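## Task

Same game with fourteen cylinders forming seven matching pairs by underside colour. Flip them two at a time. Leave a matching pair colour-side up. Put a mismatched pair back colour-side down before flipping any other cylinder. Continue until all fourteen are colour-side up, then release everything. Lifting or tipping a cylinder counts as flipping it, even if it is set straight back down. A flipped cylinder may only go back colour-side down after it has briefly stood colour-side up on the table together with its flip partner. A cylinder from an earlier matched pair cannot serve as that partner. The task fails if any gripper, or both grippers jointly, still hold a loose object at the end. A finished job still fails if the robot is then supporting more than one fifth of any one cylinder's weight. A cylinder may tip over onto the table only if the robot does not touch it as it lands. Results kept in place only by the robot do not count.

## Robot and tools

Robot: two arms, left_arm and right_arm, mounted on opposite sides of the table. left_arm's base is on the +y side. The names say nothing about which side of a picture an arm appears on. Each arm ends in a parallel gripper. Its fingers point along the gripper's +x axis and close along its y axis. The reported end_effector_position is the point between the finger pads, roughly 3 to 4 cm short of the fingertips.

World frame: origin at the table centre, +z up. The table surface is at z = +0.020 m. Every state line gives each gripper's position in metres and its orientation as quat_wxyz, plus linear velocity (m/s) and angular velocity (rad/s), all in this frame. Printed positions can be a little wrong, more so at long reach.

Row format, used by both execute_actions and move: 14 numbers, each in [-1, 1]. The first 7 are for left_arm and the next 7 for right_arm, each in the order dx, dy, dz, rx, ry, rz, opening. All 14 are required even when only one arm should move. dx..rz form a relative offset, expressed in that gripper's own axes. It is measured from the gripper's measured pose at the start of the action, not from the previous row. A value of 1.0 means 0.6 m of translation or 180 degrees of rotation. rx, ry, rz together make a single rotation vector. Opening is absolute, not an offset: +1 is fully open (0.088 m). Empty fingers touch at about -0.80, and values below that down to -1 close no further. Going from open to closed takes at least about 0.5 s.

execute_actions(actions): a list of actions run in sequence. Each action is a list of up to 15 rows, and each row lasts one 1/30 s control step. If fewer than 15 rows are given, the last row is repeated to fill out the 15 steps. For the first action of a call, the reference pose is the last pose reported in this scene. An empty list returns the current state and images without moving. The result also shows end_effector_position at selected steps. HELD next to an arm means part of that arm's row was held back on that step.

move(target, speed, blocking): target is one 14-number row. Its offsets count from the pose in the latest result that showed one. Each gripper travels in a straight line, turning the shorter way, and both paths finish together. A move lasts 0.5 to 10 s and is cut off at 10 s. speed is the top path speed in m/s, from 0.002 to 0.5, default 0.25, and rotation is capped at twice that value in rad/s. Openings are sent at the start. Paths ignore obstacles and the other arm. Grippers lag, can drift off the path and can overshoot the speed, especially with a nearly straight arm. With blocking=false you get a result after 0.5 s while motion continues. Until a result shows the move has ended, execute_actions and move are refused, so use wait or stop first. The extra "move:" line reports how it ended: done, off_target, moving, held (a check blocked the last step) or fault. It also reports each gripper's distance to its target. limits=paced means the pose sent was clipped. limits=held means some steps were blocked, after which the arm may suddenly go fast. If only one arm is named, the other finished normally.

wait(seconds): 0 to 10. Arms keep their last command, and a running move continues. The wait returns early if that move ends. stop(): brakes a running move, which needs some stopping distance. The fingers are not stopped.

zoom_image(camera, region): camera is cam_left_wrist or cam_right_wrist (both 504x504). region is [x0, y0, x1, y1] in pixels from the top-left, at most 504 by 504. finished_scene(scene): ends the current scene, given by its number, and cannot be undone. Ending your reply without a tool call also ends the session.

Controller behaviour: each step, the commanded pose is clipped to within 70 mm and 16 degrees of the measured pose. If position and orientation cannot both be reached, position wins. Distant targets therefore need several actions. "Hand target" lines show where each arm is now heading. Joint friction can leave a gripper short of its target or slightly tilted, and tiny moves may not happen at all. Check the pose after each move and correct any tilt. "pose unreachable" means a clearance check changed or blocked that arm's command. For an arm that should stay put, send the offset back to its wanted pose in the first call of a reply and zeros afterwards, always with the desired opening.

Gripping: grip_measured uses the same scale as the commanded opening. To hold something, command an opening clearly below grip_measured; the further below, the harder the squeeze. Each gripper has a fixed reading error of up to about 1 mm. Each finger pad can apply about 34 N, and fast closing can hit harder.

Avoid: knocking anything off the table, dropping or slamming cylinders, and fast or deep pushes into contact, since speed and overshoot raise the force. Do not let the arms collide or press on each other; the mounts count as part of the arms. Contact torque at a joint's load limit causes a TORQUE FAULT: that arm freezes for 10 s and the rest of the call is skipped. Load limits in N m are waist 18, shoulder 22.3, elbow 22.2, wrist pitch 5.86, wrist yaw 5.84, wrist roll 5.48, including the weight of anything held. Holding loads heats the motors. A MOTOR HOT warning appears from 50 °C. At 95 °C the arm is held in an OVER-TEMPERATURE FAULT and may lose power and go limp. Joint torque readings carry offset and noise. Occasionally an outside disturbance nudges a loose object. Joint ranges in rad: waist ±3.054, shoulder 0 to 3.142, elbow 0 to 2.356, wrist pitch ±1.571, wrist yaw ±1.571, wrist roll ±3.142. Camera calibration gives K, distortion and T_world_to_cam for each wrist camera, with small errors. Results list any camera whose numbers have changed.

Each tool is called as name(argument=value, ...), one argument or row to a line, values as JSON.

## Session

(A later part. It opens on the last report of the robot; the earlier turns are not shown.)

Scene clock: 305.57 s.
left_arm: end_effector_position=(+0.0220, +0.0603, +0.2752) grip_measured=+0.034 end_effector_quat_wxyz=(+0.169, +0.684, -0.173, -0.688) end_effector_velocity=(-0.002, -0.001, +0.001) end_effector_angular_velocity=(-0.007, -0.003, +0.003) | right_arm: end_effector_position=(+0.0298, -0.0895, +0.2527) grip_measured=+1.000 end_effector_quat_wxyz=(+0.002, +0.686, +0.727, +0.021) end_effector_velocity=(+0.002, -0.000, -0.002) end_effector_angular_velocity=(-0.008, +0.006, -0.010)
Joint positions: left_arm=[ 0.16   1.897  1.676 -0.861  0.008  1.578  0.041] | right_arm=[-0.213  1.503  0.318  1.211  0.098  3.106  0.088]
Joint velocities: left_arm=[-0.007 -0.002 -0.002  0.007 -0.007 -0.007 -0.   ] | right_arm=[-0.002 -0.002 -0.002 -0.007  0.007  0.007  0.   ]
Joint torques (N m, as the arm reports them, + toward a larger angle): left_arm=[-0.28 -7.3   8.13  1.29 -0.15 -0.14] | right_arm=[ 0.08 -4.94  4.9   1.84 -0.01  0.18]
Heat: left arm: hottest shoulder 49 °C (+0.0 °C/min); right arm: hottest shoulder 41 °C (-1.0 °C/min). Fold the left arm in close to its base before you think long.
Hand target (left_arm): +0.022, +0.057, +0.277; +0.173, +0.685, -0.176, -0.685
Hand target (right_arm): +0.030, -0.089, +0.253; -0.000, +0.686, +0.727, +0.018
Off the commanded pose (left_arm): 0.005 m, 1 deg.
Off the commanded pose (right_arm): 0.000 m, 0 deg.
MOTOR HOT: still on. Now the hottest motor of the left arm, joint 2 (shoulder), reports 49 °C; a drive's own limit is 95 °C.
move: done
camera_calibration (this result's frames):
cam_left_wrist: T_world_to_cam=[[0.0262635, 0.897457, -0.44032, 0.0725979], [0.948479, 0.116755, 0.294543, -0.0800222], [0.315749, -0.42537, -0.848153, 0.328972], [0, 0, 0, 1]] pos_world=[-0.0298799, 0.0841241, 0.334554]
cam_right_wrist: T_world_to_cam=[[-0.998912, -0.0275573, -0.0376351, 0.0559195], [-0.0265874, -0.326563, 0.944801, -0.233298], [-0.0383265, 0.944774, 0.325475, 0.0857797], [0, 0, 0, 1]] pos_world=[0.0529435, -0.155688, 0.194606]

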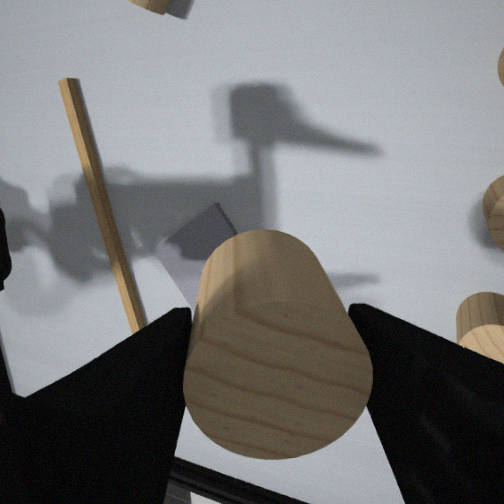

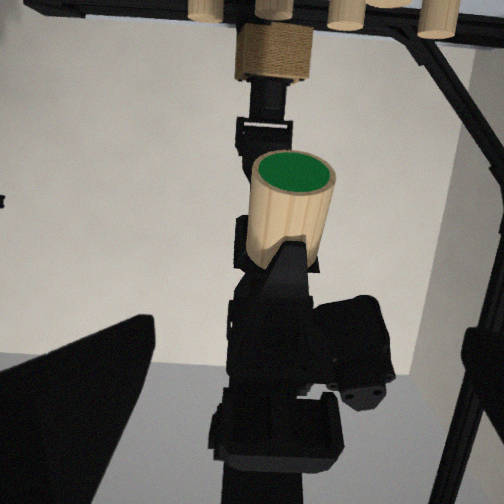

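move(
  target=[0,0,0,0,0,0,-0.4,0.2075,0.003,0.032,0.01,0,0.014,1],
  speed=0.15,
)

move(
  target=[0,0,0,0,0,0,-0.4,0,0,0,0,0,0,-0.4],
)

move(
  target=[0,0,0,0,0,0,0.6,0,0,0,0,0,0,-0.4],
)

move(
  target=[-0.115,0,0,0,0,0,0.6,0,0,0,0,0,0,-0.4],
)

move(
  target=[0,0,0,0,0,0,0.6,0,0,0,-0.99,0,0,-0.4],
  speed=0.5,
)

move(
  target=[0,0,0,0,0,0,0.6,-0.04,0,-0.245,-0.012,0.152,0,-0.4],
)

Scene clock: 311.13 s.
left_arm: end_effector_position=(+0.0220, +0.0600, +0.2754) grip_measured=+0.034 end_effector_quat_wxyz=(+0.169, +0.684, -0.173, -0.688) end_effector_velocity=(-0.000, +0.005, -0.002) end_effector_angular_velocity=(+0.022, +0.004, +0.020) | right_arm: end_effector_position=(+0.0235, +0.0321, +0.2402) grip_measured=+1.000 end_effector_quat_wxyz=(-0.010, +0.700, +0.714, +0.014) end_effector_velocity=(-0.000, +0.002, -0.000) end_effector_angular_velocity=(-0.003, +0.007, +0.005)
Joint positions: left_arm=[ 0.16   1.898  1.677 -0.861  0.008  1.578  0.041] | right_arm=[-0.233  1.953  0.795  1.191  0.115  3.131  0.088]
Joint velocities: left_arm=[-0.002 -0.002 -0.002 -0.022 -0.007 -0.022 -0.   ] | right_arm=[-0.002  0.002  0.007 -0.007 -0.007  0.007  0.   ]
Joint torques (N m, as the arm reports them, + toward a larger angle): left_arm=[-0.03 -8.05  6.68  1.    0.09  0.  ] | right_arm=[-0.23 -7.08  6.41  1.6   0.12  0.15]
Heat: left arm: hottest shoulder 49 °C (+0.0 °C/min); right arm: hottest shoulder 41 °C (-1.0 °C/min). Fold the left arm in close to its base before you think long.
Hand target (left_arm): +0.022, +0.060, +0.275; +0.169, +0.684, -0.173, -0.688
Hand target (right_arm): +0.025, +0.035, +0.237; -0.009, +0.702, +0.712, +0.010
Off the commanded pose (left_arm): 0.000 m, 0 deg.
Off the commanded pose (right_arm): 0.005 m, 1 deg.
MOTOR HOT: still on. Now the hottest motor of the left arm, joint 2 (shoulder), reports 49 °C; a drive's own limit is 95 °C.
move: done
camera_calibration (this result's frames):
cam_left_wrist: T_world_to_cam=[[0.0262523, 0.897126, -0.440994, 0.0730806], [0.948358, 0.117149, 0.294776, -0.080176], [0.316113, -0.425959, -0.847721, 0.32888], [0, 0, 0, 1]] pos_world=[-0.0298462, 0.0839194, 0.33466]
cam_right_wrist: T_world_to_cam=[[-0.999894, 0.00961022, -0.0108978, 0.044946], [-0.0134724, -0.332316, 0.943072, -0.181635], [0.00544163, 0.943119, 0.33241, -0.0278721], [0, 0, 0, 1]] pos_world=[0.0426459, -0.0345053, 0.181049]

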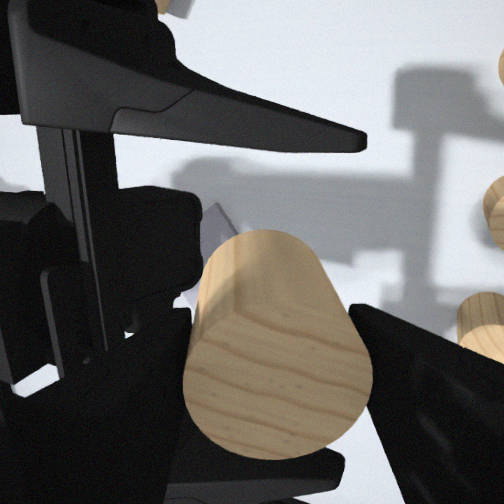

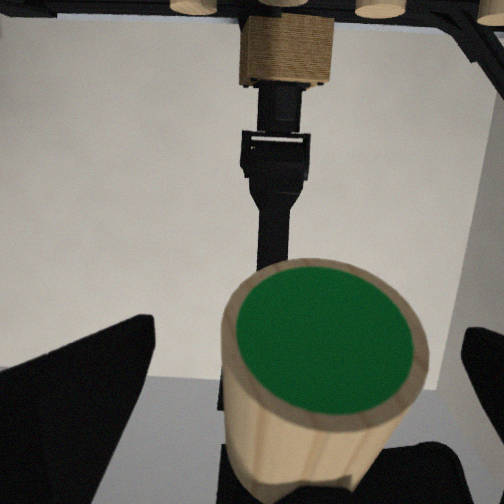

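Scene clock: 311.63 s.
left_arm: end_effector_position=(+0.0212, +0.0600, +0.2754) grip_measured=+0.034 end_effector_quat_wxyz=(+0.169, +0.683, -0.173, -0.689) end_effector_velocity=(-0.002, +0.003, -0.004) end_effector_angular_velocity=(+0.017, -0.003, +0.003) | right_arm: end_effector_position=(+0.0246, +0.0322, +0.2402) grip_measured=+0.017 end_effector_quat_wxyz=(-0.009, +0.701, +0.713, +0.015) end_effector_velocity=(-0.002, -0.001, +0.002) end_effector_angular_velocity=(+0.007, -0.007, +0.019)
Joint positions: left_arm=[ 0.159  1.898  1.677 -0.861  0.01   1.576  0.041] | right_arm=[-0.235  1.953  0.795  1.191  0.117  3.129  0.04 ]
Joint velocities: left_arm=[-0.007  0.002 -0.007 -0.007 -0.007 -0.007 -0.   ] | right_arm=[-0.002 -0.002 -0.002  0.007 -0.022 -0.007  0.   ]
Joint torques (N m, as the arm reports them, + toward a larger angle): left_arm=[-0.07 -7.87  6.8   0.97 -0.03 -0.01] | right_arm=[ 0.21 -8.57  4.98  1.84 -0.08  0.01]
Heat: left arm: hottest shoulder 49 °C (+0.0 °C/min); right arm: hottest shoulder 41 °C (-2.0 °C/min). Fold the left arm in close to its base before you think long.
Hand target (left_arm): +0.022, +0.060, +0.275; +0.169, +0.684, -0.173, -0.688
Hand target (right_arm): +0.023, +0.032, +0.240; -0.009, +0.700, +0.714, +0.014
Off the commanded pose (left_arm): 0.001 m, 0 deg.
Off the commanded pose (right_arm): 0.001 m, 0 deg.
MOTOR HOT: still on. Now the hottest motor of the left arm, joint 2 (shoulder), reports 49 °C; a drive's own limit is 95 °C.
move: done
camera_calibration (this result's frames):
cam_left_wrist: T_world_to_cam=[[0.0258156, 0.897111, -0.44105, 0.0731279], [0.949144, 0.116489, 0.292499, -0.078756], [0.313782, -0.426171, -0.84848, 0.32941], [0, 0, 0, 1]] pos_world=[-0.0304999, 0.0839555, 0.334787]
cam_right_wrist: T_world_to_cam=[[-0.999838, 0.0130931, -0.0123587, 0.0462121], [-0.016008, -0.332282, 0.943044, -0.181526], [0.00824076, 0.943089, 0.332438, -0.028026], [0, 0, 0, 1]] pos_world=[0.0435298, -0.0344918, 0.181075]

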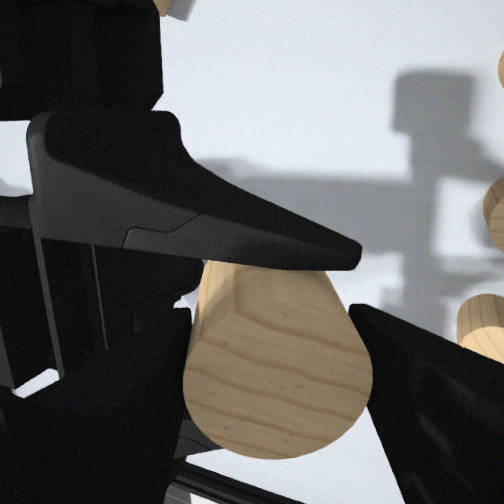

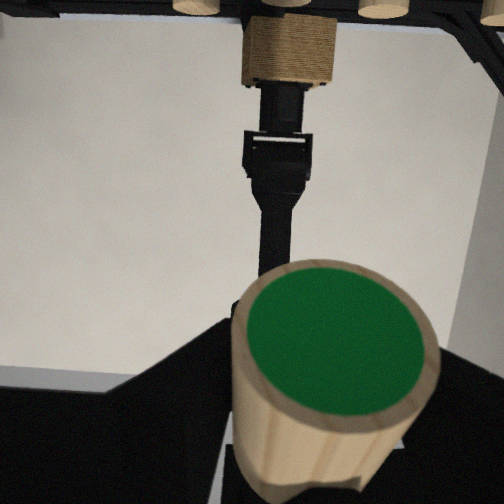

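Scene clock: 312.30 s.
left_arm: end_effector_position=(+0.0212, +0.0600, +0.2754) grip_measured=+0.598 end_effector_quat_wxyz=(+0.169, +0.683, -0.173, -0.689) end_effector_velocity=(-0.002, +0.004, -0.000) end_effector_angular_velocity=(+0.017, +0.003, -0.012) | right_arm: end_effector_position=(+0.0246, +0.0322, +0.2402) grip_measured=+0.017 end_effector_quat_wxyz=(-0.009, +0.701, +0.713, +0.015) end_effector_velocity=(-0.002, -0.000, -0.001) end_effector_angular_velocity=(-0.007, -0.024, +0.019)
Joint positions: left_arm=[ 0.159  1.898  1.677 -0.861  0.01   1.576  0.068] | right_arm=[-0.235  1.953  0.795  1.191  0.117  3.129  0.04 ]
Joint velocities: left_arm=[-0.002 -0.002  0.002 -0.022  0.007  0.007  0.001] | right_arm=[-0.002 -0.002 -0.002 -0.007 -0.022 -0.022 -0.   ]
Joint torques (N m, as the arm reports them, + toward a larger angle): left_arm=[-0.09 -7.91  6.85  0.99  0.04 -0.03] | right_arm=[ 0.08 -8.57  4.96  1.84  0.   -0.02]
Heat: left arm: hottest shoulder 49 °C (+0.0 °C/min); right arm: hottest shoulder 41 °C (-2.0 °C/min). Fold the left arm in close to its base before you think long.
Hand target (left_arm): +0.021, +0.060, +0.275; +0.169, +0.683, -0.173, -0.689
Hand target (right_arm): +0.025, +0.032, +0.240; -0.009, +0.701, +0.713, +0.015
Off the commanded pose (left_arm): 0.000 m, 0 deg.
Off the commanded pose (right_arm): 0.000 m, 0 deg.
MOTOR HOT: still on. Now the hottest motor of the left arm, joint 2 (shoulder), reports 49 °C; a drive's own limit is 95 °C.
move: done
camera_calibration (this result's frames):
cam_left_wrist: T_world_to_cam=[[0.0258156, 0.897111, -0.44105, 0.0731279], [0.949144, 0.116489, 0.292499, -0.078756], [0.313782, -0.426171, -0.84848, 0.32941], [0, 0, 0, 1]] pos_world=[-0.0304999, 0.0839555, 0.334787]
cam_right_wrist: T_world_to_cam=[[-0.999838, 0.0130931, -0.0123587, 0.0462121], [-0.016008, -0.332282, 0.943044, -0.181526], [0.00824076, 0.943089, 0.332438, -0.028026], [0, 0, 0, 1]] pos_world=[0.0435298, -0.0344918, 0.181075]

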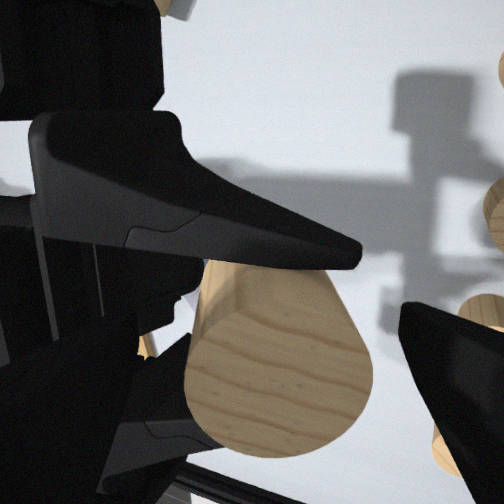

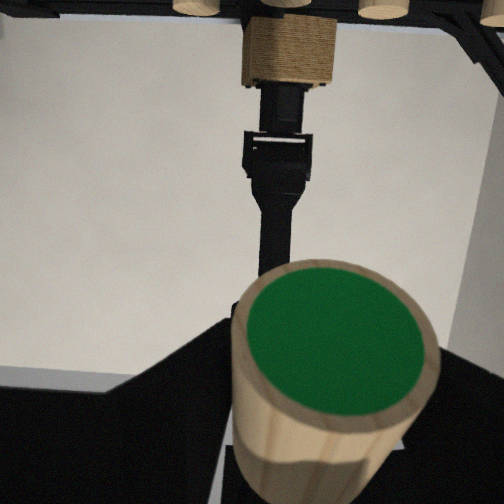

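Scene clock: 313.17 s.
left_arm: end_effector_position=(+0.0212, +0.0921, +0.3308) grip_measured=+0.600 end_effector_quat_wxyz=(+0.165, +0.684, -0.169, -0.690) end_effector_velocity=(+0.000, +0.002, +0.001) end_effector_angular_velocity=(+0.012, -0.010, -0.006) | right_arm: end_effector_position=(+0.0246, +0.0322, +0.2402) grip_measured=+0.017 end_effector_quat_wxyz=(-0.009, +0.701, +0.713, +0.015) end_effector_velocity=(+0.000, -0.001, +0.000) end_effector_angular_velocity=(+0.003, -0.022, +0.004)
Joint positions: left_arm=[ 0.159  1.804  1.782 -1.072  0.01   1.576  0.068] | right_arm=[-0.235  1.953  0.795  1.191  0.117  3.129  0.04 ]
Joint velocities: left_arm=[-0.002  0.002  0.012 -0.022 -0.007  0.007 -0.   ] | right_arm=[-0.002 -0.002 -0.007  0.007 -0.007 -0.022  0.   ]
Joint torques (N m, as the arm reports them, + toward a larger angle): left_arm=[ 0.08 -7.64  7.69  0.76  0.06 -0.01] | right_arm=[ 0.03 -8.6   4.97  1.84 -0.01 -0.03]
Heat: left arm: hottest shoulder 49 °C (+1.0 °C/min); right arm: hottest shoulder 41 °C (-2.0 °C/min). Fold the left arm in close to its base before you think long.
Hand target (left_arm): +0.021, +0.092, +0.336; +0.169, +0.683, -0.173, -0.689
Hand target (right_arm): +0.025, +0.032, +0.240; -0.009, +0.701, +0.713, +0.015
Off the commanded pose (left_arm): 0.006 m, 1 deg.
Off the commanded pose (right_arm): 0.000 m, 0 deg.
MOTOR HOT: still on. Now the hottest motor of the left arm, joint 2 (shoulder), reports 49 °C; a drive's own limit is 95 °C.
move: done
camera_calibration (this result's frames):
cam_left_wrist: T_world_to_cam=[[0.0258057, 0.902428, -0.430067, 0.0646325], [0.949151, 0.11291, 0.293877, -0.0987694], [0.313762, -0.415782, -0.853627, 0.390861], [0, 0, 0, 1]] pos_world=[-0.0305584, 0.115339, 0.390472]
cam_right_wrist: T_world_to_cam=[[-0.999838, 0.0130931, -0.0123587, 0.0462121], [-0.016008, -0.332282, 0.943044, -0.181526], [0.00824076, 0.943089, 0.332438, -0.028026], [0, 0, 0, 1]] pos_world=[0.0435298, -0.0344918, 0.181075]

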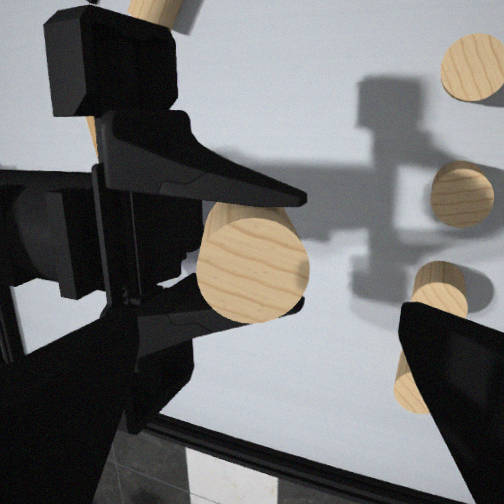

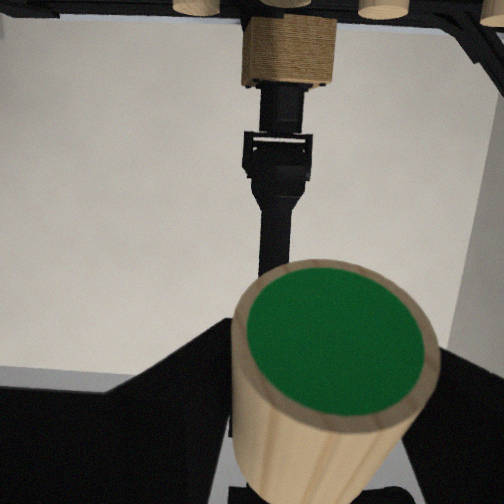

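Scene clock: 316.87 s.
left_arm: end_effector_position=(+0.0212, +0.0921, +0.3308) grip_measured=+0.600 end_effector_quat_wxyz=(+0.165, +0.684, -0.169, -0.690) end_effector_velocity=(-0.000, -0.000, +0.003) end_effector_angular_velocity=(-0.012, +0.003, -0.007) | right_arm: end_effector_position=(+0.0248, +0.0322, +0.2402) grip_measured=+0.016 end_effector_quat_wxyz=(+0.701, +0.023, -0.001, +0.713) end_effector_velocity=(+0.000, -0.000, -0.001) end_effector_angular_velocity=(-0.007, -0.023, +0.004)
Joint positions: left_arm=[ 0.159  1.804  1.782 -1.072  0.01   1.576  0.068] | right_arm=[-0.235  1.953  0.795  1.191  0.117  0.027  0.04 ]
Joint velocities: left_arm=[ 0.002 -0.007 -0.002  0.007  0.007  0.007 -0.   ] | right_arm=[-0.002 -0.002 -0.002 -0.007 -0.007 -0.022 -0.   ]
Joint torques (N m, as the arm reports them, + toward a larger angle): left_arm=[-0.02 -7.22  6.64  0.99  0.06 -0.01] | right_arm=[ 0.05 -8.53  4.97  1.84  0.   -0.16]
Heat: left arm: hottest shoulder 49 °C (+1.0 °C/min); right arm: hottest shoulder 41 °C (-2.0 °C/min). Fold the left arm in close to its base before you think long.
Hand target (left_arm): +0.021, +0.092, +0.331; +0.165, +0.684, -0.169, -0.690
Hand target (right_arm): +0.025, +0.032, +0.240; +0.701, +0.020, -0.003, +0.713
Off the commanded pose (left_arm): 0.000 m, 0 deg.
Off the commanded pose (right_arm): 0.000 m, 0 deg.
MOTOR HOT: still on. Now the hottest motor of the left arm, joint 2 (shoulder), reports 49 °C; a drive's own limit is 95 °C.
move: done
camera_calibration (this result's frames):
cam_left_wrist: T_world_to_cam=[[0.0258057, 0.902428, -0.430067, 0.0646325], [0.949151, 0.11291, 0.293877, -0.0987694], [0.313762, -0.415782, -0.853627, 0.390861], [0, 0, 0, 1]] pos_world=[-0.0305584, 0.115339, 0.390472]
cam_right_wrist: T_world_to_cam=[[0.998648, 0.045527, -0.0251079, -0.00113113], [-0.0119711, -0.268599, -0.963178, 0.274217], [-0.0505946, 0.962175, -0.267691, 0.116954], [0, 0, 0, 1]] pos_world=[0.0103295, -0.0388238, 0.295399]

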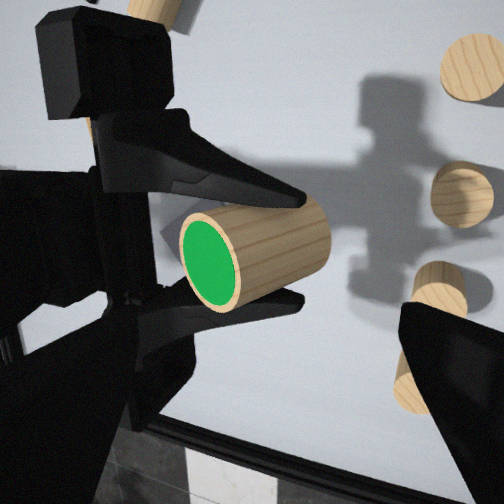

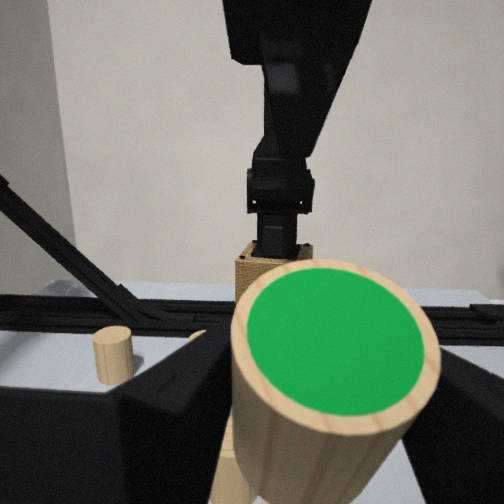

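Scene clock: 318.33 s.
left_arm: end_effector_position=(+0.0212, +0.0921, +0.3308) grip_measured=+0.600 end_effector_quat_wxyz=(+0.165, +0.684, -0.169, -0.690) end_effector_velocity=(+0.000, +0.002, -0.001) end_effector_angular_velocity=(+0.007, -0.003, +0.007) | right_arm: end_effector_position=(+0.0236, +0.0111, +0.0953) grip_measured=+0.015 end_effector_quat_wxyz=(+0.685, -0.160, +0.148, +0.695) end_effector_velocity=(-0.002, -0.003, -0.003) end_effector_angular_velocity=(-0.012, -0.005, +0.012)
Joint positions: left_arm=[ 0.159  1.804  1.782 -1.072  0.01   1.576  0.068] | right_arm=[-0.227  2.119  0.777  0.898  0.117  0.041  0.04 ]
Joint velocities: left_arm=[-0.002 -0.002 -0.002 -0.007 -0.007 -0.007 -0.   ] | right_arm=[ 0.002 -0.002 -0.007 -0.007 -0.007 -0.007  0.   ]
Joint torques (N m, as the arm reports them, + toward a larger angle): left_arm=[ 0.02 -7.17  6.69  0.98  0.05 -0.02] | right_arm=[ 0.35 -7.56  5.23  1.71 -0.08  0.17]
Heat: left arm: hottest shoulder 49 °C (+1.0 °C/min); right arm: hottest shoulder 41 °C (-2.0 °C/min). Fold the left arm in close to its base before you think long.
Hand target (left_arm): +0.021, +0.092, +0.331; +0.165, +0.684, -0.169, -0.690
Hand target (right_arm): +0.022, +0.013, +0.093; +0.683, -0.160, +0.152, +0.697
Off the commanded pose (left_arm): 0.000 m, 0 deg.
Off the commanded pose (right_arm): 0.005 m, 1 deg.
MOTOR HOT: still on. Now the hottest motor of the left arm, joint 2 (shoulder), reports 49 °C; a drive's own limit is 95 °C.
move: done
camera_calibration (this result's frames):
cam_left_wrist: T_world_to_cam=[[0.0258057, 0.902428, -0.430067, 0.0646325], [0.949151, 0.11291, 0.293877, -0.0987694], [0.313762, -0.415782, -0.853627, 0.390861], [0, 0, 0, 1]] pos_world=[-0.0305584, 0.115339, 0.390472]
cam_right_wrist: T_world_to_cam=[[0.998889, 0.0468033, 0.00554867, -0.00555534], [0.0358361, -0.677756, -0.734413, 0.110552], [-0.0306123, 0.733796, -0.67868, 0.139626], [0, 0, 0, 1]] pos_world=[0.0058617, -0.0272699, 0.175983]

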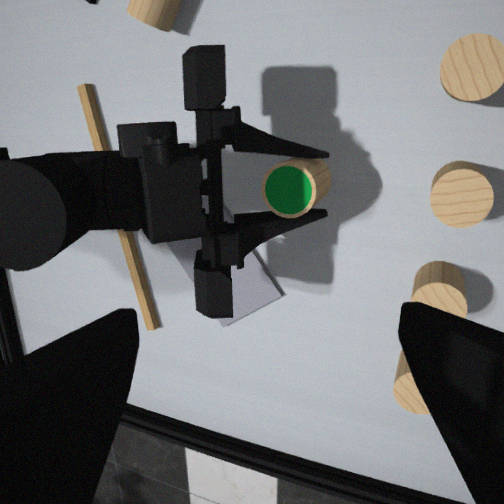

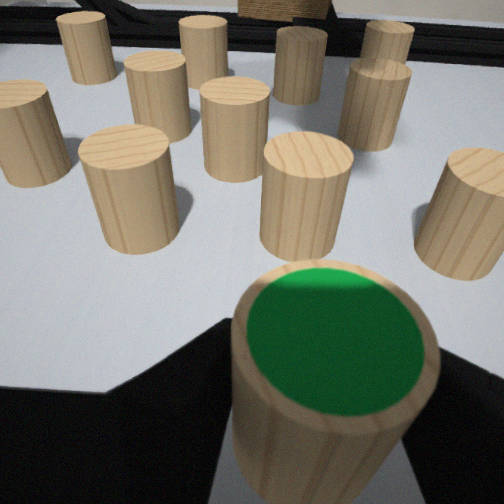

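move(
  target=[0,0,0,0,0,0,0.6,0.023,0,-0.047,0,0,0,-0.4],
  speed=0.05,
)

move(
  target=[0,0,0,0,0,0,0.6,0,0,0,0,0,0,0.5],
)

wait(
  seconds=1.5,
)

move(
  target=[0,0,0,0,0,0,0.6,0,0,0,0,0,0,-0.4],
)

move(
  target=[0,0,0,0,0,0,0.6,-0.095,0,0.275,0.004,-0.15,0,-0.4],
)

move(
  target=[0,0,0,0,0,0,0.6,0,0,0,0.99,0,0,-0.4],
  speed=0.5,
)

move(
  target=[0,0,0,0,0,0,0.6,0,0,0,0.009,0,0,-0.4],
)

Scene clock: 322.00 s.
left_arm: end_effector_position=(+0.0212, +0.0921, +0.3308) grip_measured=+0.600 end_effector_quat_wxyz=(+0.165, +0.684, -0.169, -0.690) end_effector_velocity=(+0.000, +0.001, +0.001) end_effector_angular_velocity=(+0.003, +0.004, +0.020) | right_arm: end_effector_position=(+0.0238, +0.0101, +0.0678) grip_measured=+0.016 end_effector_quat_wxyz=(+0.685, -0.159, +0.147, +0.696) end_effector_velocity=(+0.000, -0.000, -0.002) end_effector_angular_velocity=(+0.007, -0.003, +0.007)
Joint positions: left_arm=[ 0.159  1.804  1.782 -1.072  0.01   1.576  0.068] | right_arm=[-0.227  2.231  0.778  1.013  0.117  0.041  0.04 ]
Joint velocities: left_arm=[-0.002 -0.002  0.002 -0.007 -0.007 -0.022  0.   ] | right_arm=[-0.002  0.012 -0.002  0.022 -0.007 -0.007 -0.   ]
Joint torques (N m, as the arm reports them, + toward a larger angle): left_arm=[ 0.04 -7.27  6.63  0.99  0.07 -0.01] | right_arm=[-0.12 -7.53  4.45  1.96 -0.01 -0.03]
Heat: left arm: hottest shoulder 49 °C (+1.0 °C/min); right arm: hottest shoulder 41 °C (-2.0 °C/min). Fold the left arm in close to its base before you think long.
Hand target (left_arm): +0.021, +0.092, +0.331; +0.165, +0.684, -0.169, -0.690
Hand target (right_arm): +0.024, +0.011, +0.064; +0.685, -0.160, +0.148, +0.695
Off the commanded pose (left_arm): 0.000 m, 0 deg.
Off the commanded pose (right_arm): 0.004 m, 0 deg.
MOTOR HOT: still on. Now the hottest motor of the left arm, joint 2 (shoulder), reports 49 °C; a drive's own limit is 95 °C.
move: done
camera_calibration (this result's frames):
cam_left_wrist: T_world_to_cam=[[0.0258057, 0.902428, -0.430067, 0.0646325], [0.949151, 0.11291, 0.293877, -0.0987694], [0.313762, -0.415782, -0.853627, 0.390861], [0, 0, 0, 1]] pos_world=[-0.0305584, 0.115339, 0.390472]
cam_right_wrist: T_world_to_cam=[[0.998901, 0.0466238, 0.00487916, -0.00545534], [0.0351167, -0.675265, -0.736739, 0.089847], [-0.0310548, 0.7361, -0.67616, 0.121594], [0, 0, 0, 1]] pos_world=[0.00607031, -0.0285808, 0.148438]

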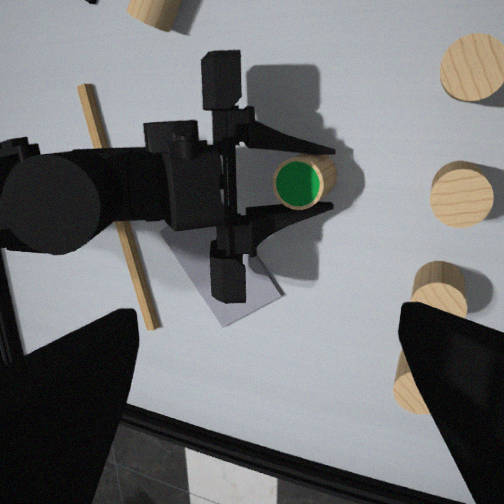

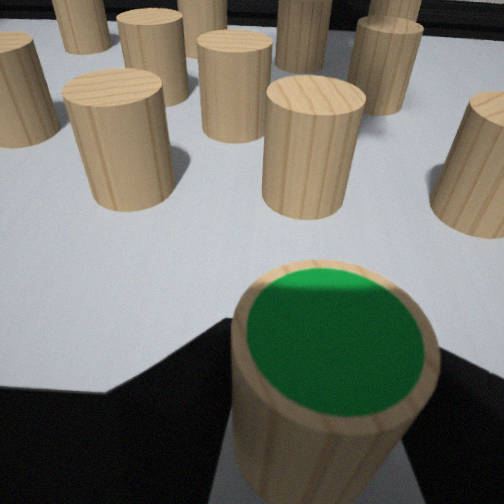

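Scene clock: 322.67 s.
left_arm: end_effector_position=(+0.0212, +0.0921, +0.3308) grip_measured=+0.600 end_effector_quat_wxyz=(+0.165, +0.684, -0.169, -0.690) end_effector_velocity=(+0.000, +0.001, -0.003) end_effector_angular_velocity=(+0.012, -0.010, -0.006) | right_arm: end_effector_position=(+0.0237, +0.0100, +0.0677) grip_measured=+0.498 end_effector_quat_wxyz=(+0.685, -0.159, +0.148, +0.696) end_effector_velocity=(+0.000, -0.001, -0.005) end_effector_angular_velocity=(-0.022, -0.007, +0.007)
Joint positions: left_arm=[ 0.159  1.804  1.782 -1.072  0.01   1.576  0.068] | right_arm=[-0.227  2.232  0.778  1.013  0.116  0.041  0.063]
Joint velocities: left_arm=[-0.002  0.002 -0.002 -0.007 -0.007  0.007 -0.   ] | right_arm=[-0.002  0.002  0.002 -0.022 -0.007 -0.007  0.001]
Joint torques (N m, as the arm reports them, + toward a larger angle): left_arm=[-0.12 -7.11  6.66  1.    0.06 -0.01] | right_arm=[ 0.05 -9.    3.4   1.77  0.04 -0.01]
Heat: left arm: hottest shoulder 49 °C (+1.0 °C/min); right arm: hottest shoulder 42 °C (-1.0 °C/min). Fold the left arm in close to its base before you think long.
Hand target (left_arm): +0.021, +0.092, +0.331; +0.165, +0.684, -0.169, -0.690
Hand target (right_arm): +0.024, +0.010, +0.068; +0.685, -0.159, +0.147, +0.696
Off the commanded pose (left_arm): 0.000 m, 0 deg.
Off the commanded pose (right_arm): 0.000 m, 0 deg.
MOTOR HOT: still on. Now the hottest motor of the left arm, joint 2 (shoulder), reports 49 °C; a drive's own limit is 95 °C.
move: done
camera_calibration (this result's frames):
cam_left_wrist: T_world_to_cam=[[0.0258057, 0.902428, -0.430067, 0.0646325], [0.949151, 0.11291, 0.293877, -0.0987694], [0.313762, -0.415782, -0.853627, 0.390861], [0, 0, 0, 1]] pos_world=[-0.0305584, 0.115339, 0.390472]
cam_right_wrist: T_world_to_cam=[[0.998885, 0.0469686, 0.00471733, -0.00539068], [0.0352311, -0.67527, -0.736729, 0.0897646], [-0.0314177, 0.736074, -0.676172, 0.121545], [0, 0, 0, 1]] pos_world=[0.00604083, -0.0285976, 0.148343]

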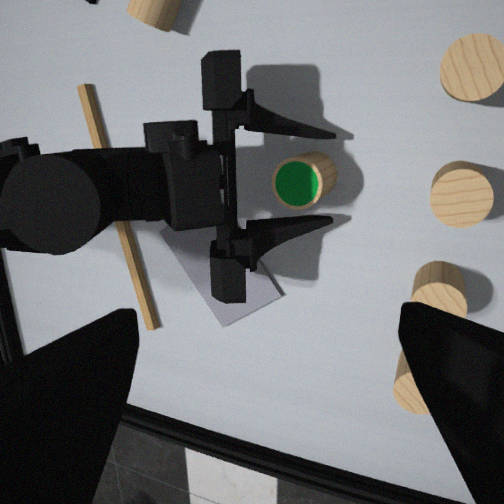

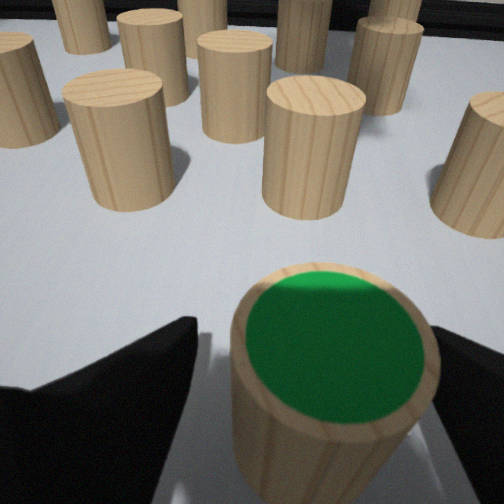

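Scene clock: 324.17 s.
left_arm: end_effector_position=(+0.0212, +0.0922, +0.3306) grip_measured=+0.600 end_effector_quat_wxyz=(+0.165, +0.685, -0.169, -0.690) end_effector_velocity=(+0.002, +0.002, -0.001) end_effector_angular_velocity=(+0.007, -0.023, +0.001) | right_arm: end_effector_position=(+0.0237, +0.0100, +0.0677) grip_measured=+0.500 end_effector_quat_wxyz=(+0.685, -0.159, +0.148, +0.696) end_effector_velocity=(+0.000, -0.003, -0.002) end_effector_angular_velocity=(-0.012, -0.005, +0.007)
Joint positions: left_arm=[ 0.159  1.804  1.782 -1.073  0.01   1.576  0.068] | right_arm=[-0.227  2.232  0.778  1.013  0.116  0.041  0.063]
Joint velocities: left_arm=[-0.002 -0.002 -0.002 -0.007 -0.022  0.007 -0.   ] | right_arm=[-0.002 -0.002 -0.007 -0.007 -0.007 -0.007  0.   ]
Joint torques (N m, as the arm reports them, + toward a larger angle): left_arm=[-0.08 -7.24  6.76  1.    0.03 -0.01] | right_arm=[ 0.05 -8.94  3.4   1.78  0.04 -0.01]
Heat: left arm: hottest shoulder 49 °C (+1.0 °C/min); right arm: hottest shoulder 42 °C (-1.0 °C/min). Fold the left arm in close to its base before you think long.
Hand target (left_arm): +0.021, +0.092, +0.331; +0.165, +0.685, -0.169, -0.690
Hand target (right_arm): +0.024, +0.010, +0.068; +0.685, -0.159, +0.148, +0.696
Off the commanded pose (left_arm): 0.000 m, 0 deg.
Off the commanded pose (right_arm): 0.000 m, 0 deg.
MOTOR HOT: still on. Now the hottest motor of the left arm, joint 2 (shoulder), reports 49 °C; a drive's own limit is 95 °C.
wait: 1.50 s; at rest by 0.17 s
camera_calibration (this result's frames):
cam_left_wrist: T_world_to_cam=[[0.0258051, 0.902756, -0.429379, 0.0642651], [0.949151, 0.112686, 0.293962, -0.0987231], [0.313761, -0.415131, -0.853944, 0.390753], [0, 0, 0, 1]] pos_world=[-0.0305583, 0.115323, 0.390296]
cam_right_wrist: T_world_to_cam=[[0.998885, 0.0469686, 0.00471733, -0.00539068], [0.0352311, -0.67527, -0.736729, 0.0897646], [-0.0314177, 0.736074, -0.676172, 0.121545], [0, 0, 0, 1]] pos_world=[0.00604083, -0.0285976, 0.148343]

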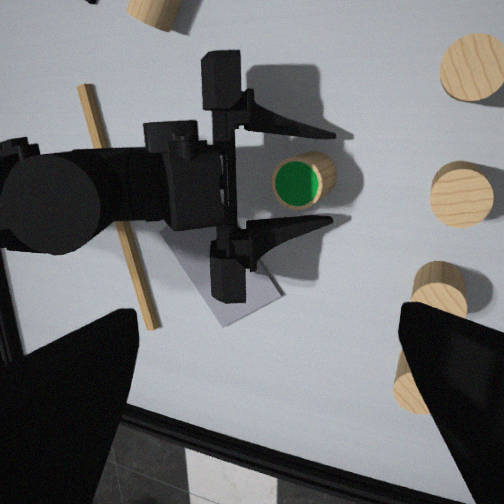

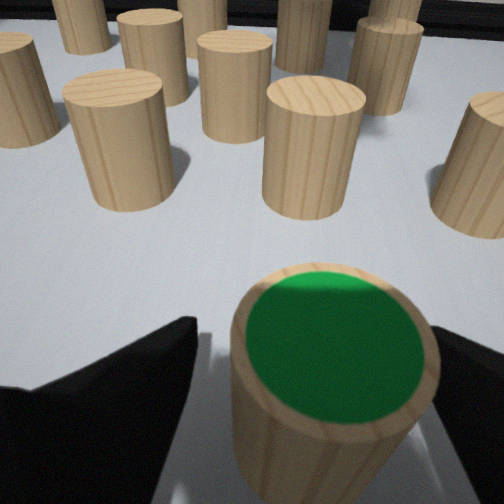

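Scene clock: 324.67 s.
left_arm: end_effector_position=(+0.0212, +0.0922, +0.3306) grip_measured=+0.600 end_effector_quat_wxyz=(+0.165, +0.685, -0.169, -0.690) end_effector_velocity=(+0.004, +0.002, -0.001) end_effector_angular_velocity=(+0.007, -0.023, +0.006) | right_arm: end_effector_position=(+0.0237, +0.0100, +0.0677) grip_measured=+0.014 end_effector_quat_wxyz=(+0.685, -0.159, +0.148, +0.696) end_effector_velocity=(+0.000, -0.002, -0.004) end_effector_angular_velocity=(-0.022, +0.007, +0.001)
Joint positions: left_arm=[ 0.159  1.804  1.782 -1.073  0.01   1.576  0.068] | right_arm=[-0.227  2.232  0.778  1.013  0.116  0.041  0.04 ]
Joint velocities: left_arm=[ 0.002 -0.002 -0.002 -0.007 -0.022  0.007 -0.   ] | right_arm=[-0.002 -0.002 -0.002 -0.022 -0.007  0.007 -0.   ]
Joint torques (N m, as the arm reports them, + toward a larger angle): left_arm=[-0.02 -7.09  6.68  1.    0.06 -0.03] | right_arm=[ 0.05 -8.98  3.46  1.79  0.04 -0.02]
Heat: left arm: hottest shoulder 49 °C (+1.0 °C/min); right arm: hottest shoulder 42 °C (-1.0 °C/min). Fold the left arm in close to its base before you think long.
Hand target (left_arm): +0.021, +0.092, +0.331; +0.165, +0.685, -0.169, -0.690
Hand target (right_arm): +0.024, +0.010, +0.068; +0.685, -0.159, +0.148, +0.696
Off the commanded pose (left_arm): 0.000 m, 0 deg.
Off the commanded pose (right_arm): 0.000 m, 0 deg.
MOTOR HOT: still on. Now the hottest motor of the left arm, joint 2 (shoulder), reports 49 °C; a drive's own limit is 95 °C.
move: done
camera_calibration (this result's frames):
cam_left_wrist: T_world_to_cam=[[0.0258051, 0.902756, -0.429379, 0.0642651], [0.949151, 0.112686, 0.293962, -0.0987231], [0.313761, -0.415131, -0.853944, 0.390753], [0, 0, 0, 1]] pos_world=[-0.0305583, 0.115323, 0.390296]
cam_right_wrist: T_world_to_cam=[[0.998885, 0.0469686, 0.00471733, -0.00539068], [0.0352311, -0.67527, -0.736729, 0.0897646], [-0.0314177, 0.736074, -0.676172, 0.121545], [0, 0, 0, 1]] pos_world=[0.00604083, -0.0285976, 0.148343]

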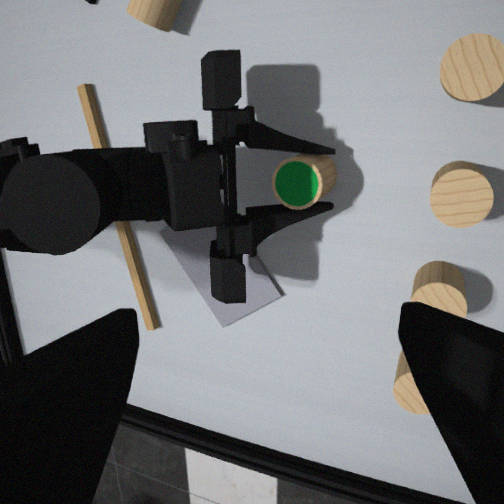

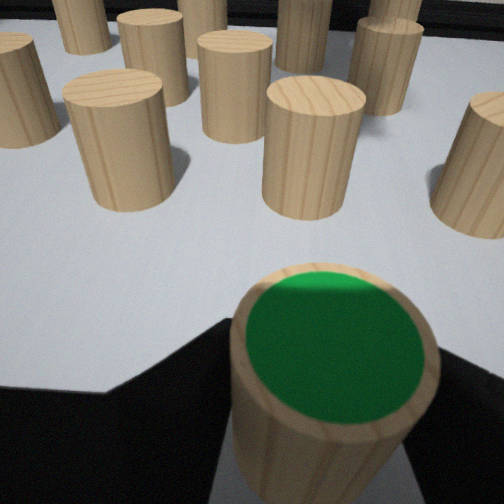

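Scene clock: 326.07 s.
left_arm: end_effector_position=(+0.0212, +0.0922, +0.3306) grip_measured=+0.600 end_effector_quat_wxyz=(+0.165, +0.685, -0.169, -0.690) end_effector_velocity=(+0.000, +0.002, -0.001) end_effector_angular_velocity=(+0.007, -0.003, +0.007) | right_arm: end_effector_position=(+0.0211, +0.0267, +0.2314) grip_measured=+0.014 end_effector_quat_wxyz=(+0.700, +0.005, -0.002, +0.714) end_effector_velocity=(+0.002, +0.000, -0.007) end_effector_angular_velocity=(-0.026, -0.011, -0.000)
Joint positions: left_arm=[ 0.159  1.804  1.782 -1.073  0.01   1.576  0.068] | right_arm=[-0.224  1.952  0.77   1.192  0.125  0.003  0.04 ]
Joint velocities: left_arm=[-0.002 -0.002 -0.002 -0.007 -0.007 -0.007 -0.   ] | right_arm=[-0.007  0.002 -0.002 -0.022 -0.007 -0.007 -0.   ]
Joint torques (N m, as the arm reports them, + toward a larger angle): left_arm=[ 0.01 -7.26  6.61  0.98  0.06 -0.03] | right_arm=[ 0.28 -9.6   6.21  2.06  0.1  -0.18]
Heat: left arm: hottest shoulder 49 °C (+1.0 °C/min); right arm: hottest shoulder 42 °C (+0.0 °C/min). Fold the left arm in close to its base before you think long.
Hand target (left_arm): +0.021, +0.092, +0.331; +0.165, +0.685, -0.169, -0.690
Hand target (right_arm): +0.020, +0.028, +0.241; +0.700, +0.013, -0.012, +0.714
Off the commanded pose (left_arm): 0.000 m, 0 deg.
Off the commanded pose (right_arm): 0.010 m, 1 deg.
MOTOR HOT: still on. Now the hottest motor of the left arm, joint 2 (shoulder), reports 49 °C; a drive's own limit is 95 °C.
move: off_target (right_arm)
camera_calibration (this result's frames):
cam_left_wrist: T_world_to_cam=[[0.0258051, 0.902756, -0.429379, 0.0642651], [0.949151, 0.112686, 0.293962, -0.0987231], [0.313761, -0.415131, -0.853944, 0.390753], [0, 0, 0, 1]] pos_world=[-0.0305583, 0.115323, 0.390296]
cam_right_wrist: T_world_to_cam=[[0.998821, 0.0485414, 0.000943479, -0.00352005], [0.0150487, -0.291059, -0.956587, 0.262696], [-0.0461595, 0.955473, -0.291446, 0.125281], [0, 0, 0, 1]] pos_world=[0.00534558, -0.0430719, 0.287807]

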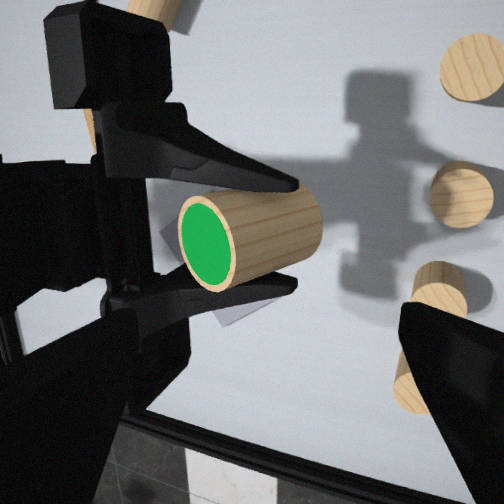

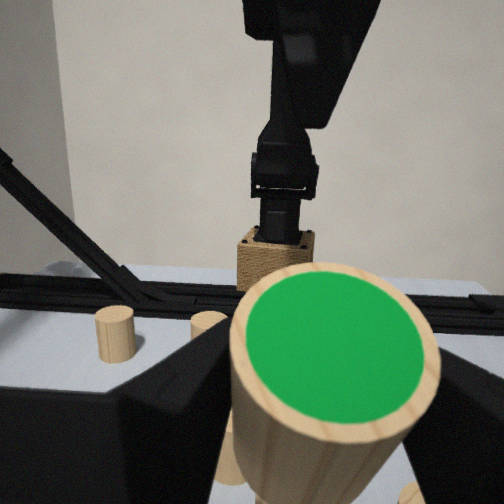

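Scene clock: 329.77 s.
left_arm: end_effector_position=(+0.0212, +0.0922, +0.3305) grip_measured=+0.600 end_effector_quat_wxyz=(+0.165, +0.685, -0.169, -0.690) end_effector_velocity=(+0.000, +0.002, -0.004) end_effector_angular_velocity=(+0.017, -0.003, +0.007) | right_arm: end_effector_position=(+0.0212, +0.0267, +0.2312) grip_measured=+0.014 end_effector_quat_wxyz=(+0.009, +0.700, +0.714, +0.016) end_effector_velocity=(-0.002, -0.001, -0.005) end_effector_angular_velocity=(-0.017, +0.019, +0.010)
Joint positions: left_arm=[ 0.159  1.804  1.782 -1.073  0.01   1.576  0.068] | right_arm=[-0.224  1.952  0.77   1.192  0.125  3.106  0.04 ]
Joint velocities: left_arm=[-0.002  0.002 -0.007 -0.007 -0.007 -0.007 -0.   ] | right_arm=[ 0.002  0.002 -0.007 -0.007 -0.007  0.022  0.   ]
Joint torques (N m, as the arm reports them, + toward a larger angle): left_arm=[-0.02 -7.29  6.65  0.98  0.05 -0.02] | right_arm=[ 0.03 -8.41  4.84  1.84 -0.01  0.14]
Heat: left arm: hottest shoulder 49 °C (+0.0 °C/min); right arm: hottest shoulder 42 °C (+0.0 °C/min). Fold the left arm in close to its base before you think long.
Hand target (left_arm): +0.021, +0.092, +0.331; +0.165, +0.685, -0.169, -0.690
Hand target (right_arm): +0.021, +0.027, +0.231; +0.006, +0.700, +0.714, +0.013
Off the commanded pose (left_arm): 0.000 m, 0 deg.
Off the commanded pose (right_arm): 0.000 m, 0 deg.
MOTOR HOT: still on. Now the hottest motor of the left arm, joint 2 (shoulder), reports 49 °C; a drive's own limit is 95 °C.
move: done
camera_calibration (this result's frames):
cam_left_wrist: T_world_to_cam=[[0.0258048, 0.90292, -0.429034, 0.0640315], [0.949151, 0.112574, 0.294004, -0.0986938], [0.31376, -0.414805, -0.854102, 0.390685], [0, 0, 0, 1]] pos_world=[-0.0305584, 0.115353, 0.390173]
cam_right_wrist: T_world_to_cam=[[-0.999168, 0.0103081, -0.0394715, 0.0491008], [-0.0407224, -0.309832, 0.949919, -0.176571], [-0.00243767, 0.950736, 0.309993, -0.0146367], [0, 0, 0, 1]] pos_world=[0.0418339, -0.0412977, 0.174204]

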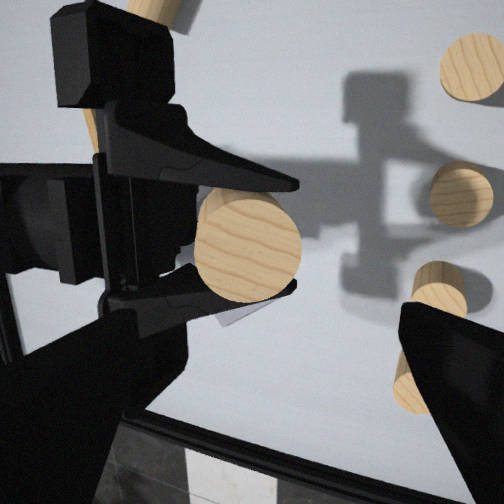

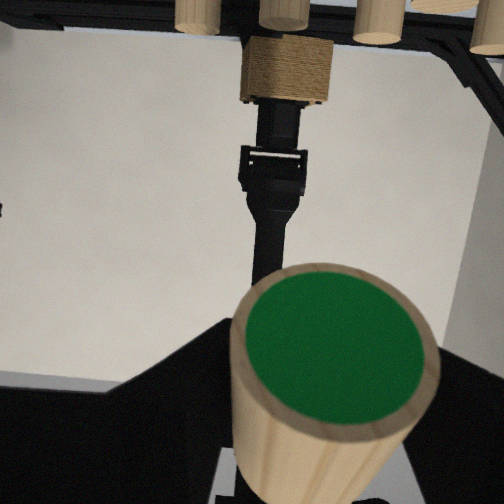

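Scene clock: 330.47 s.
left_arm: end_effector_position=(+0.0212, +0.0922, +0.3305) grip_measured=+0.600 end_effector_quat_wxyz=(+0.165, +0.685, -0.169, -0.690) end_effector_velocity=(+0.000, +0.002, -0.001) end_effector_angular_velocity=(+0.008, +0.004, +0.020) | right_arm: end_effector_position=(+0.0212, +0.0267, +0.2312) grip_measured=+0.014 end_effector_quat_wxyz=(+0.001, +0.700, +0.714, +0.008) end_effector_velocity=(+0.002, -0.000, -0.001) end_effector_angular_velocity=(-0.007, +0.006, -0.010)
Joint positions: left_arm=[ 0.159  1.804  1.782 -1.073  0.01   1.576  0.068] | right_arm=[-0.224  1.952  0.77   1.192  0.125  3.127  0.04 ]
Joint velocities: left_arm=[-0.002 -0.002 -0.002 -0.007 -0.007 -0.022 -0.   ] | right_arm=[-0.002 -0.002 -0.002 -0.007  0.007  0.007 -0.   ]
Joint torques (N m, as the arm reports them, + toward a larger angle): left_arm=[-0.11 -7.16  6.67  0.99  0.04 -0.01] | right_arm=[ 0.06 -8.45  4.83  1.84  0.    0.13]
Heat: left arm: hottest shoulder 49 °C (+0.0 °C/min); right arm: hottest shoulder 42 °C (+0.0 °C/min). Fold the left arm in close to its base before you think long.
Hand target (left_arm): +0.021, +0.092, +0.330; +0.165, +0.685, -0.169, -0.690
Hand target (right_arm): +0.021, +0.027, +0.231; -0.001, +0.700, +0.714, +0.005
Off the commanded pose (left_arm): 0.000 m, 0 deg.
Off the commanded pose (right_arm): 0.000 m, 0 deg.
MOTOR HOT: still on. Now the hottest motor of the left arm, joint 2 (shoulder), reports 49 °C; a drive's own limit is 95 °C.
move: done
camera_calibration (this result's frames):
cam_left_wrist: T_world_to_cam=[[0.0258048, 0.90292, -0.429034, 0.0640315], [0.949151, 0.112574, 0.294004, -0.0986938], [0.31376, -0.414805, -0.854102, 0.390685], [0, 0, 0, 1]] pos_world=[-0.0305584, 0.115353, 0.390173]
cam_right_wrist: T_world_to_cam=[[-0.999785, 0.0101022, -0.0181282, 0.0441848], [-0.020365, -0.309449, 0.950698, -0.177192], [0.00399434, 0.950862, 0.309588, -0.0146827], [0, 0, 0, 1]] pos_world=[0.0406254, -0.0413172, 0.173803]

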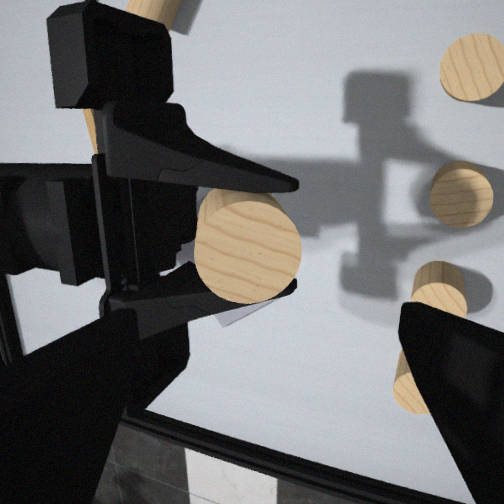

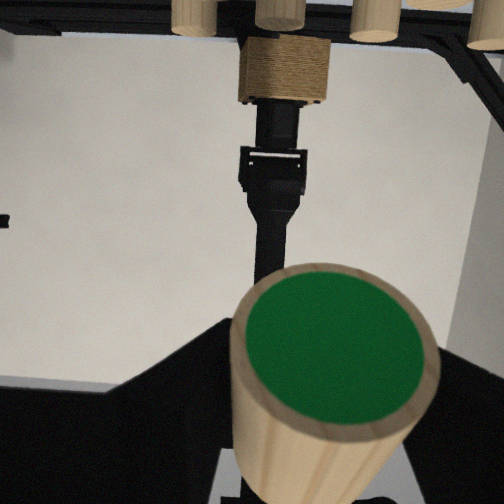

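move(
  target=[0.133,0.005,0,0,0.003,-0.005,0.6,0,0,0,0,0,0,-0.4],
  speed=0.1,
)

Scene clock: 333.40 s.
left_arm: end_effector_position=(+0.0211, +0.0536, +0.2652) grip_measured=+0.600 end_effector_quat_wxyz=(+0.162, +0.687, -0.166, -0.689) end_effector_velocity=(+0.002, +0.001, +0.003) end_effector_angular_velocity=(-0.002, -0.016, +0.014) | right_arm: end_effector_position=(+0.0212, +0.0267, +0.2312) grip_measured=+0.014 end_effector_quat_wxyz=(+0.001, +0.700, +0.714, +0.008) end_effector_velocity=(+0.000, -0.001, +0.002) end_effector_angular_velocity=(+0.007, -0.006, +0.005)
Joint positions: left_arm=[ 0.157  1.94   1.702 -0.865  0.004  1.576  0.068] | right_arm=[-0.224  1.952  0.77   1.192  0.125  3.127  0.04 ]
Joint velocities: left_arm=[-0.002 -0.007  0.002 -0.007 -0.022 -0.007 -0.   ] | right_arm=[-0.002 -0.002 -0.002  0.007 -0.007 -0.007 -0.   ]
Joint torques (N m, as the arm reports them, + toward a larger angle): left_arm=[-0.25 -7.43  6.4   1.18 -0.14 -0.12] | right_arm=[ 0.06 -8.42  4.85  1.86  0.   -0.04]
Heat: left arm: hottest shoulder 48 °C (-1.0 °C/min); right arm: hottest shoulder 42 °C (+1.0 °C/min). Fold the left arm in close to its base before you think long.
Hand target (left_arm): +0.021, +0.053, +0.261; +0.160, +0.689, -0.163, -0.688
Hand target (right_arm): +0.021, +0.027, +0.231; +0.001, +0.700, +0.714, +0.008
Off the commanded pose (left_arm): 0.004 m, 1 deg.
Off the commanded pose (right_arm): 0.000 m, 0 deg.
MOTOR HOT: still on. Now the hottest motor of the left arm, joint 2 (shoulder), reports 48 °C; a drive's own limit is 95 °C.
move: done
camera_calibration (this result's frames):
cam_left_wrist: T_world_to_cam=[[0.0269744, 0.906192, -0.422006, 0.068801], [0.947698, 0.111125, 0.299199, -0.0764109], [0.318027, -0.408005, -0.855798, 0.318913], [0, 0, 0, 1]] pos_world=[-0.0308644, 0.0762623, 0.324822]
cam_right_wrist: T_world_to_cam=[[-0.999792, 0.0100986, -0.017747, 0.0440969], [-0.0200013, -0.309442, 0.950708, -0.177203], [0.00410911, 0.950865, 0.30958, -0.0146832], [0, 0, 0, 1]] pos_world=[0.0406038, -0.0413176, 0.173796]

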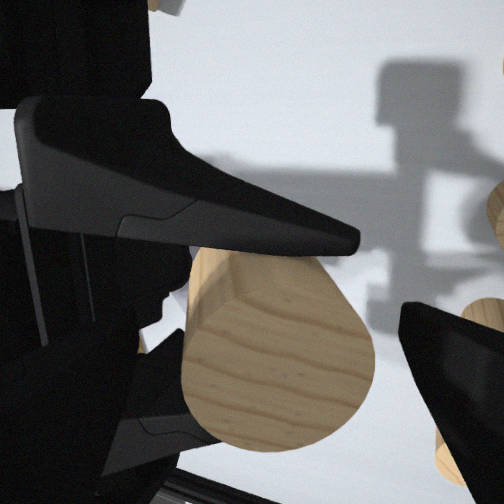

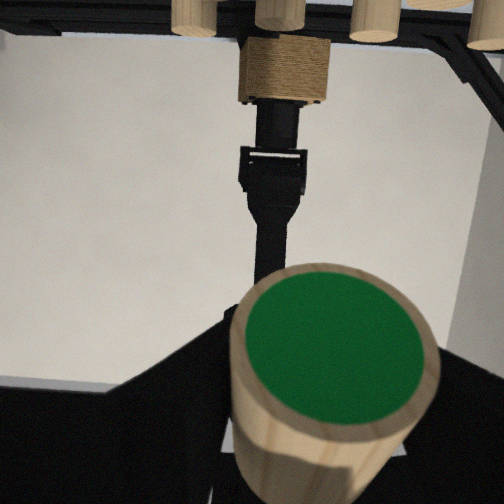

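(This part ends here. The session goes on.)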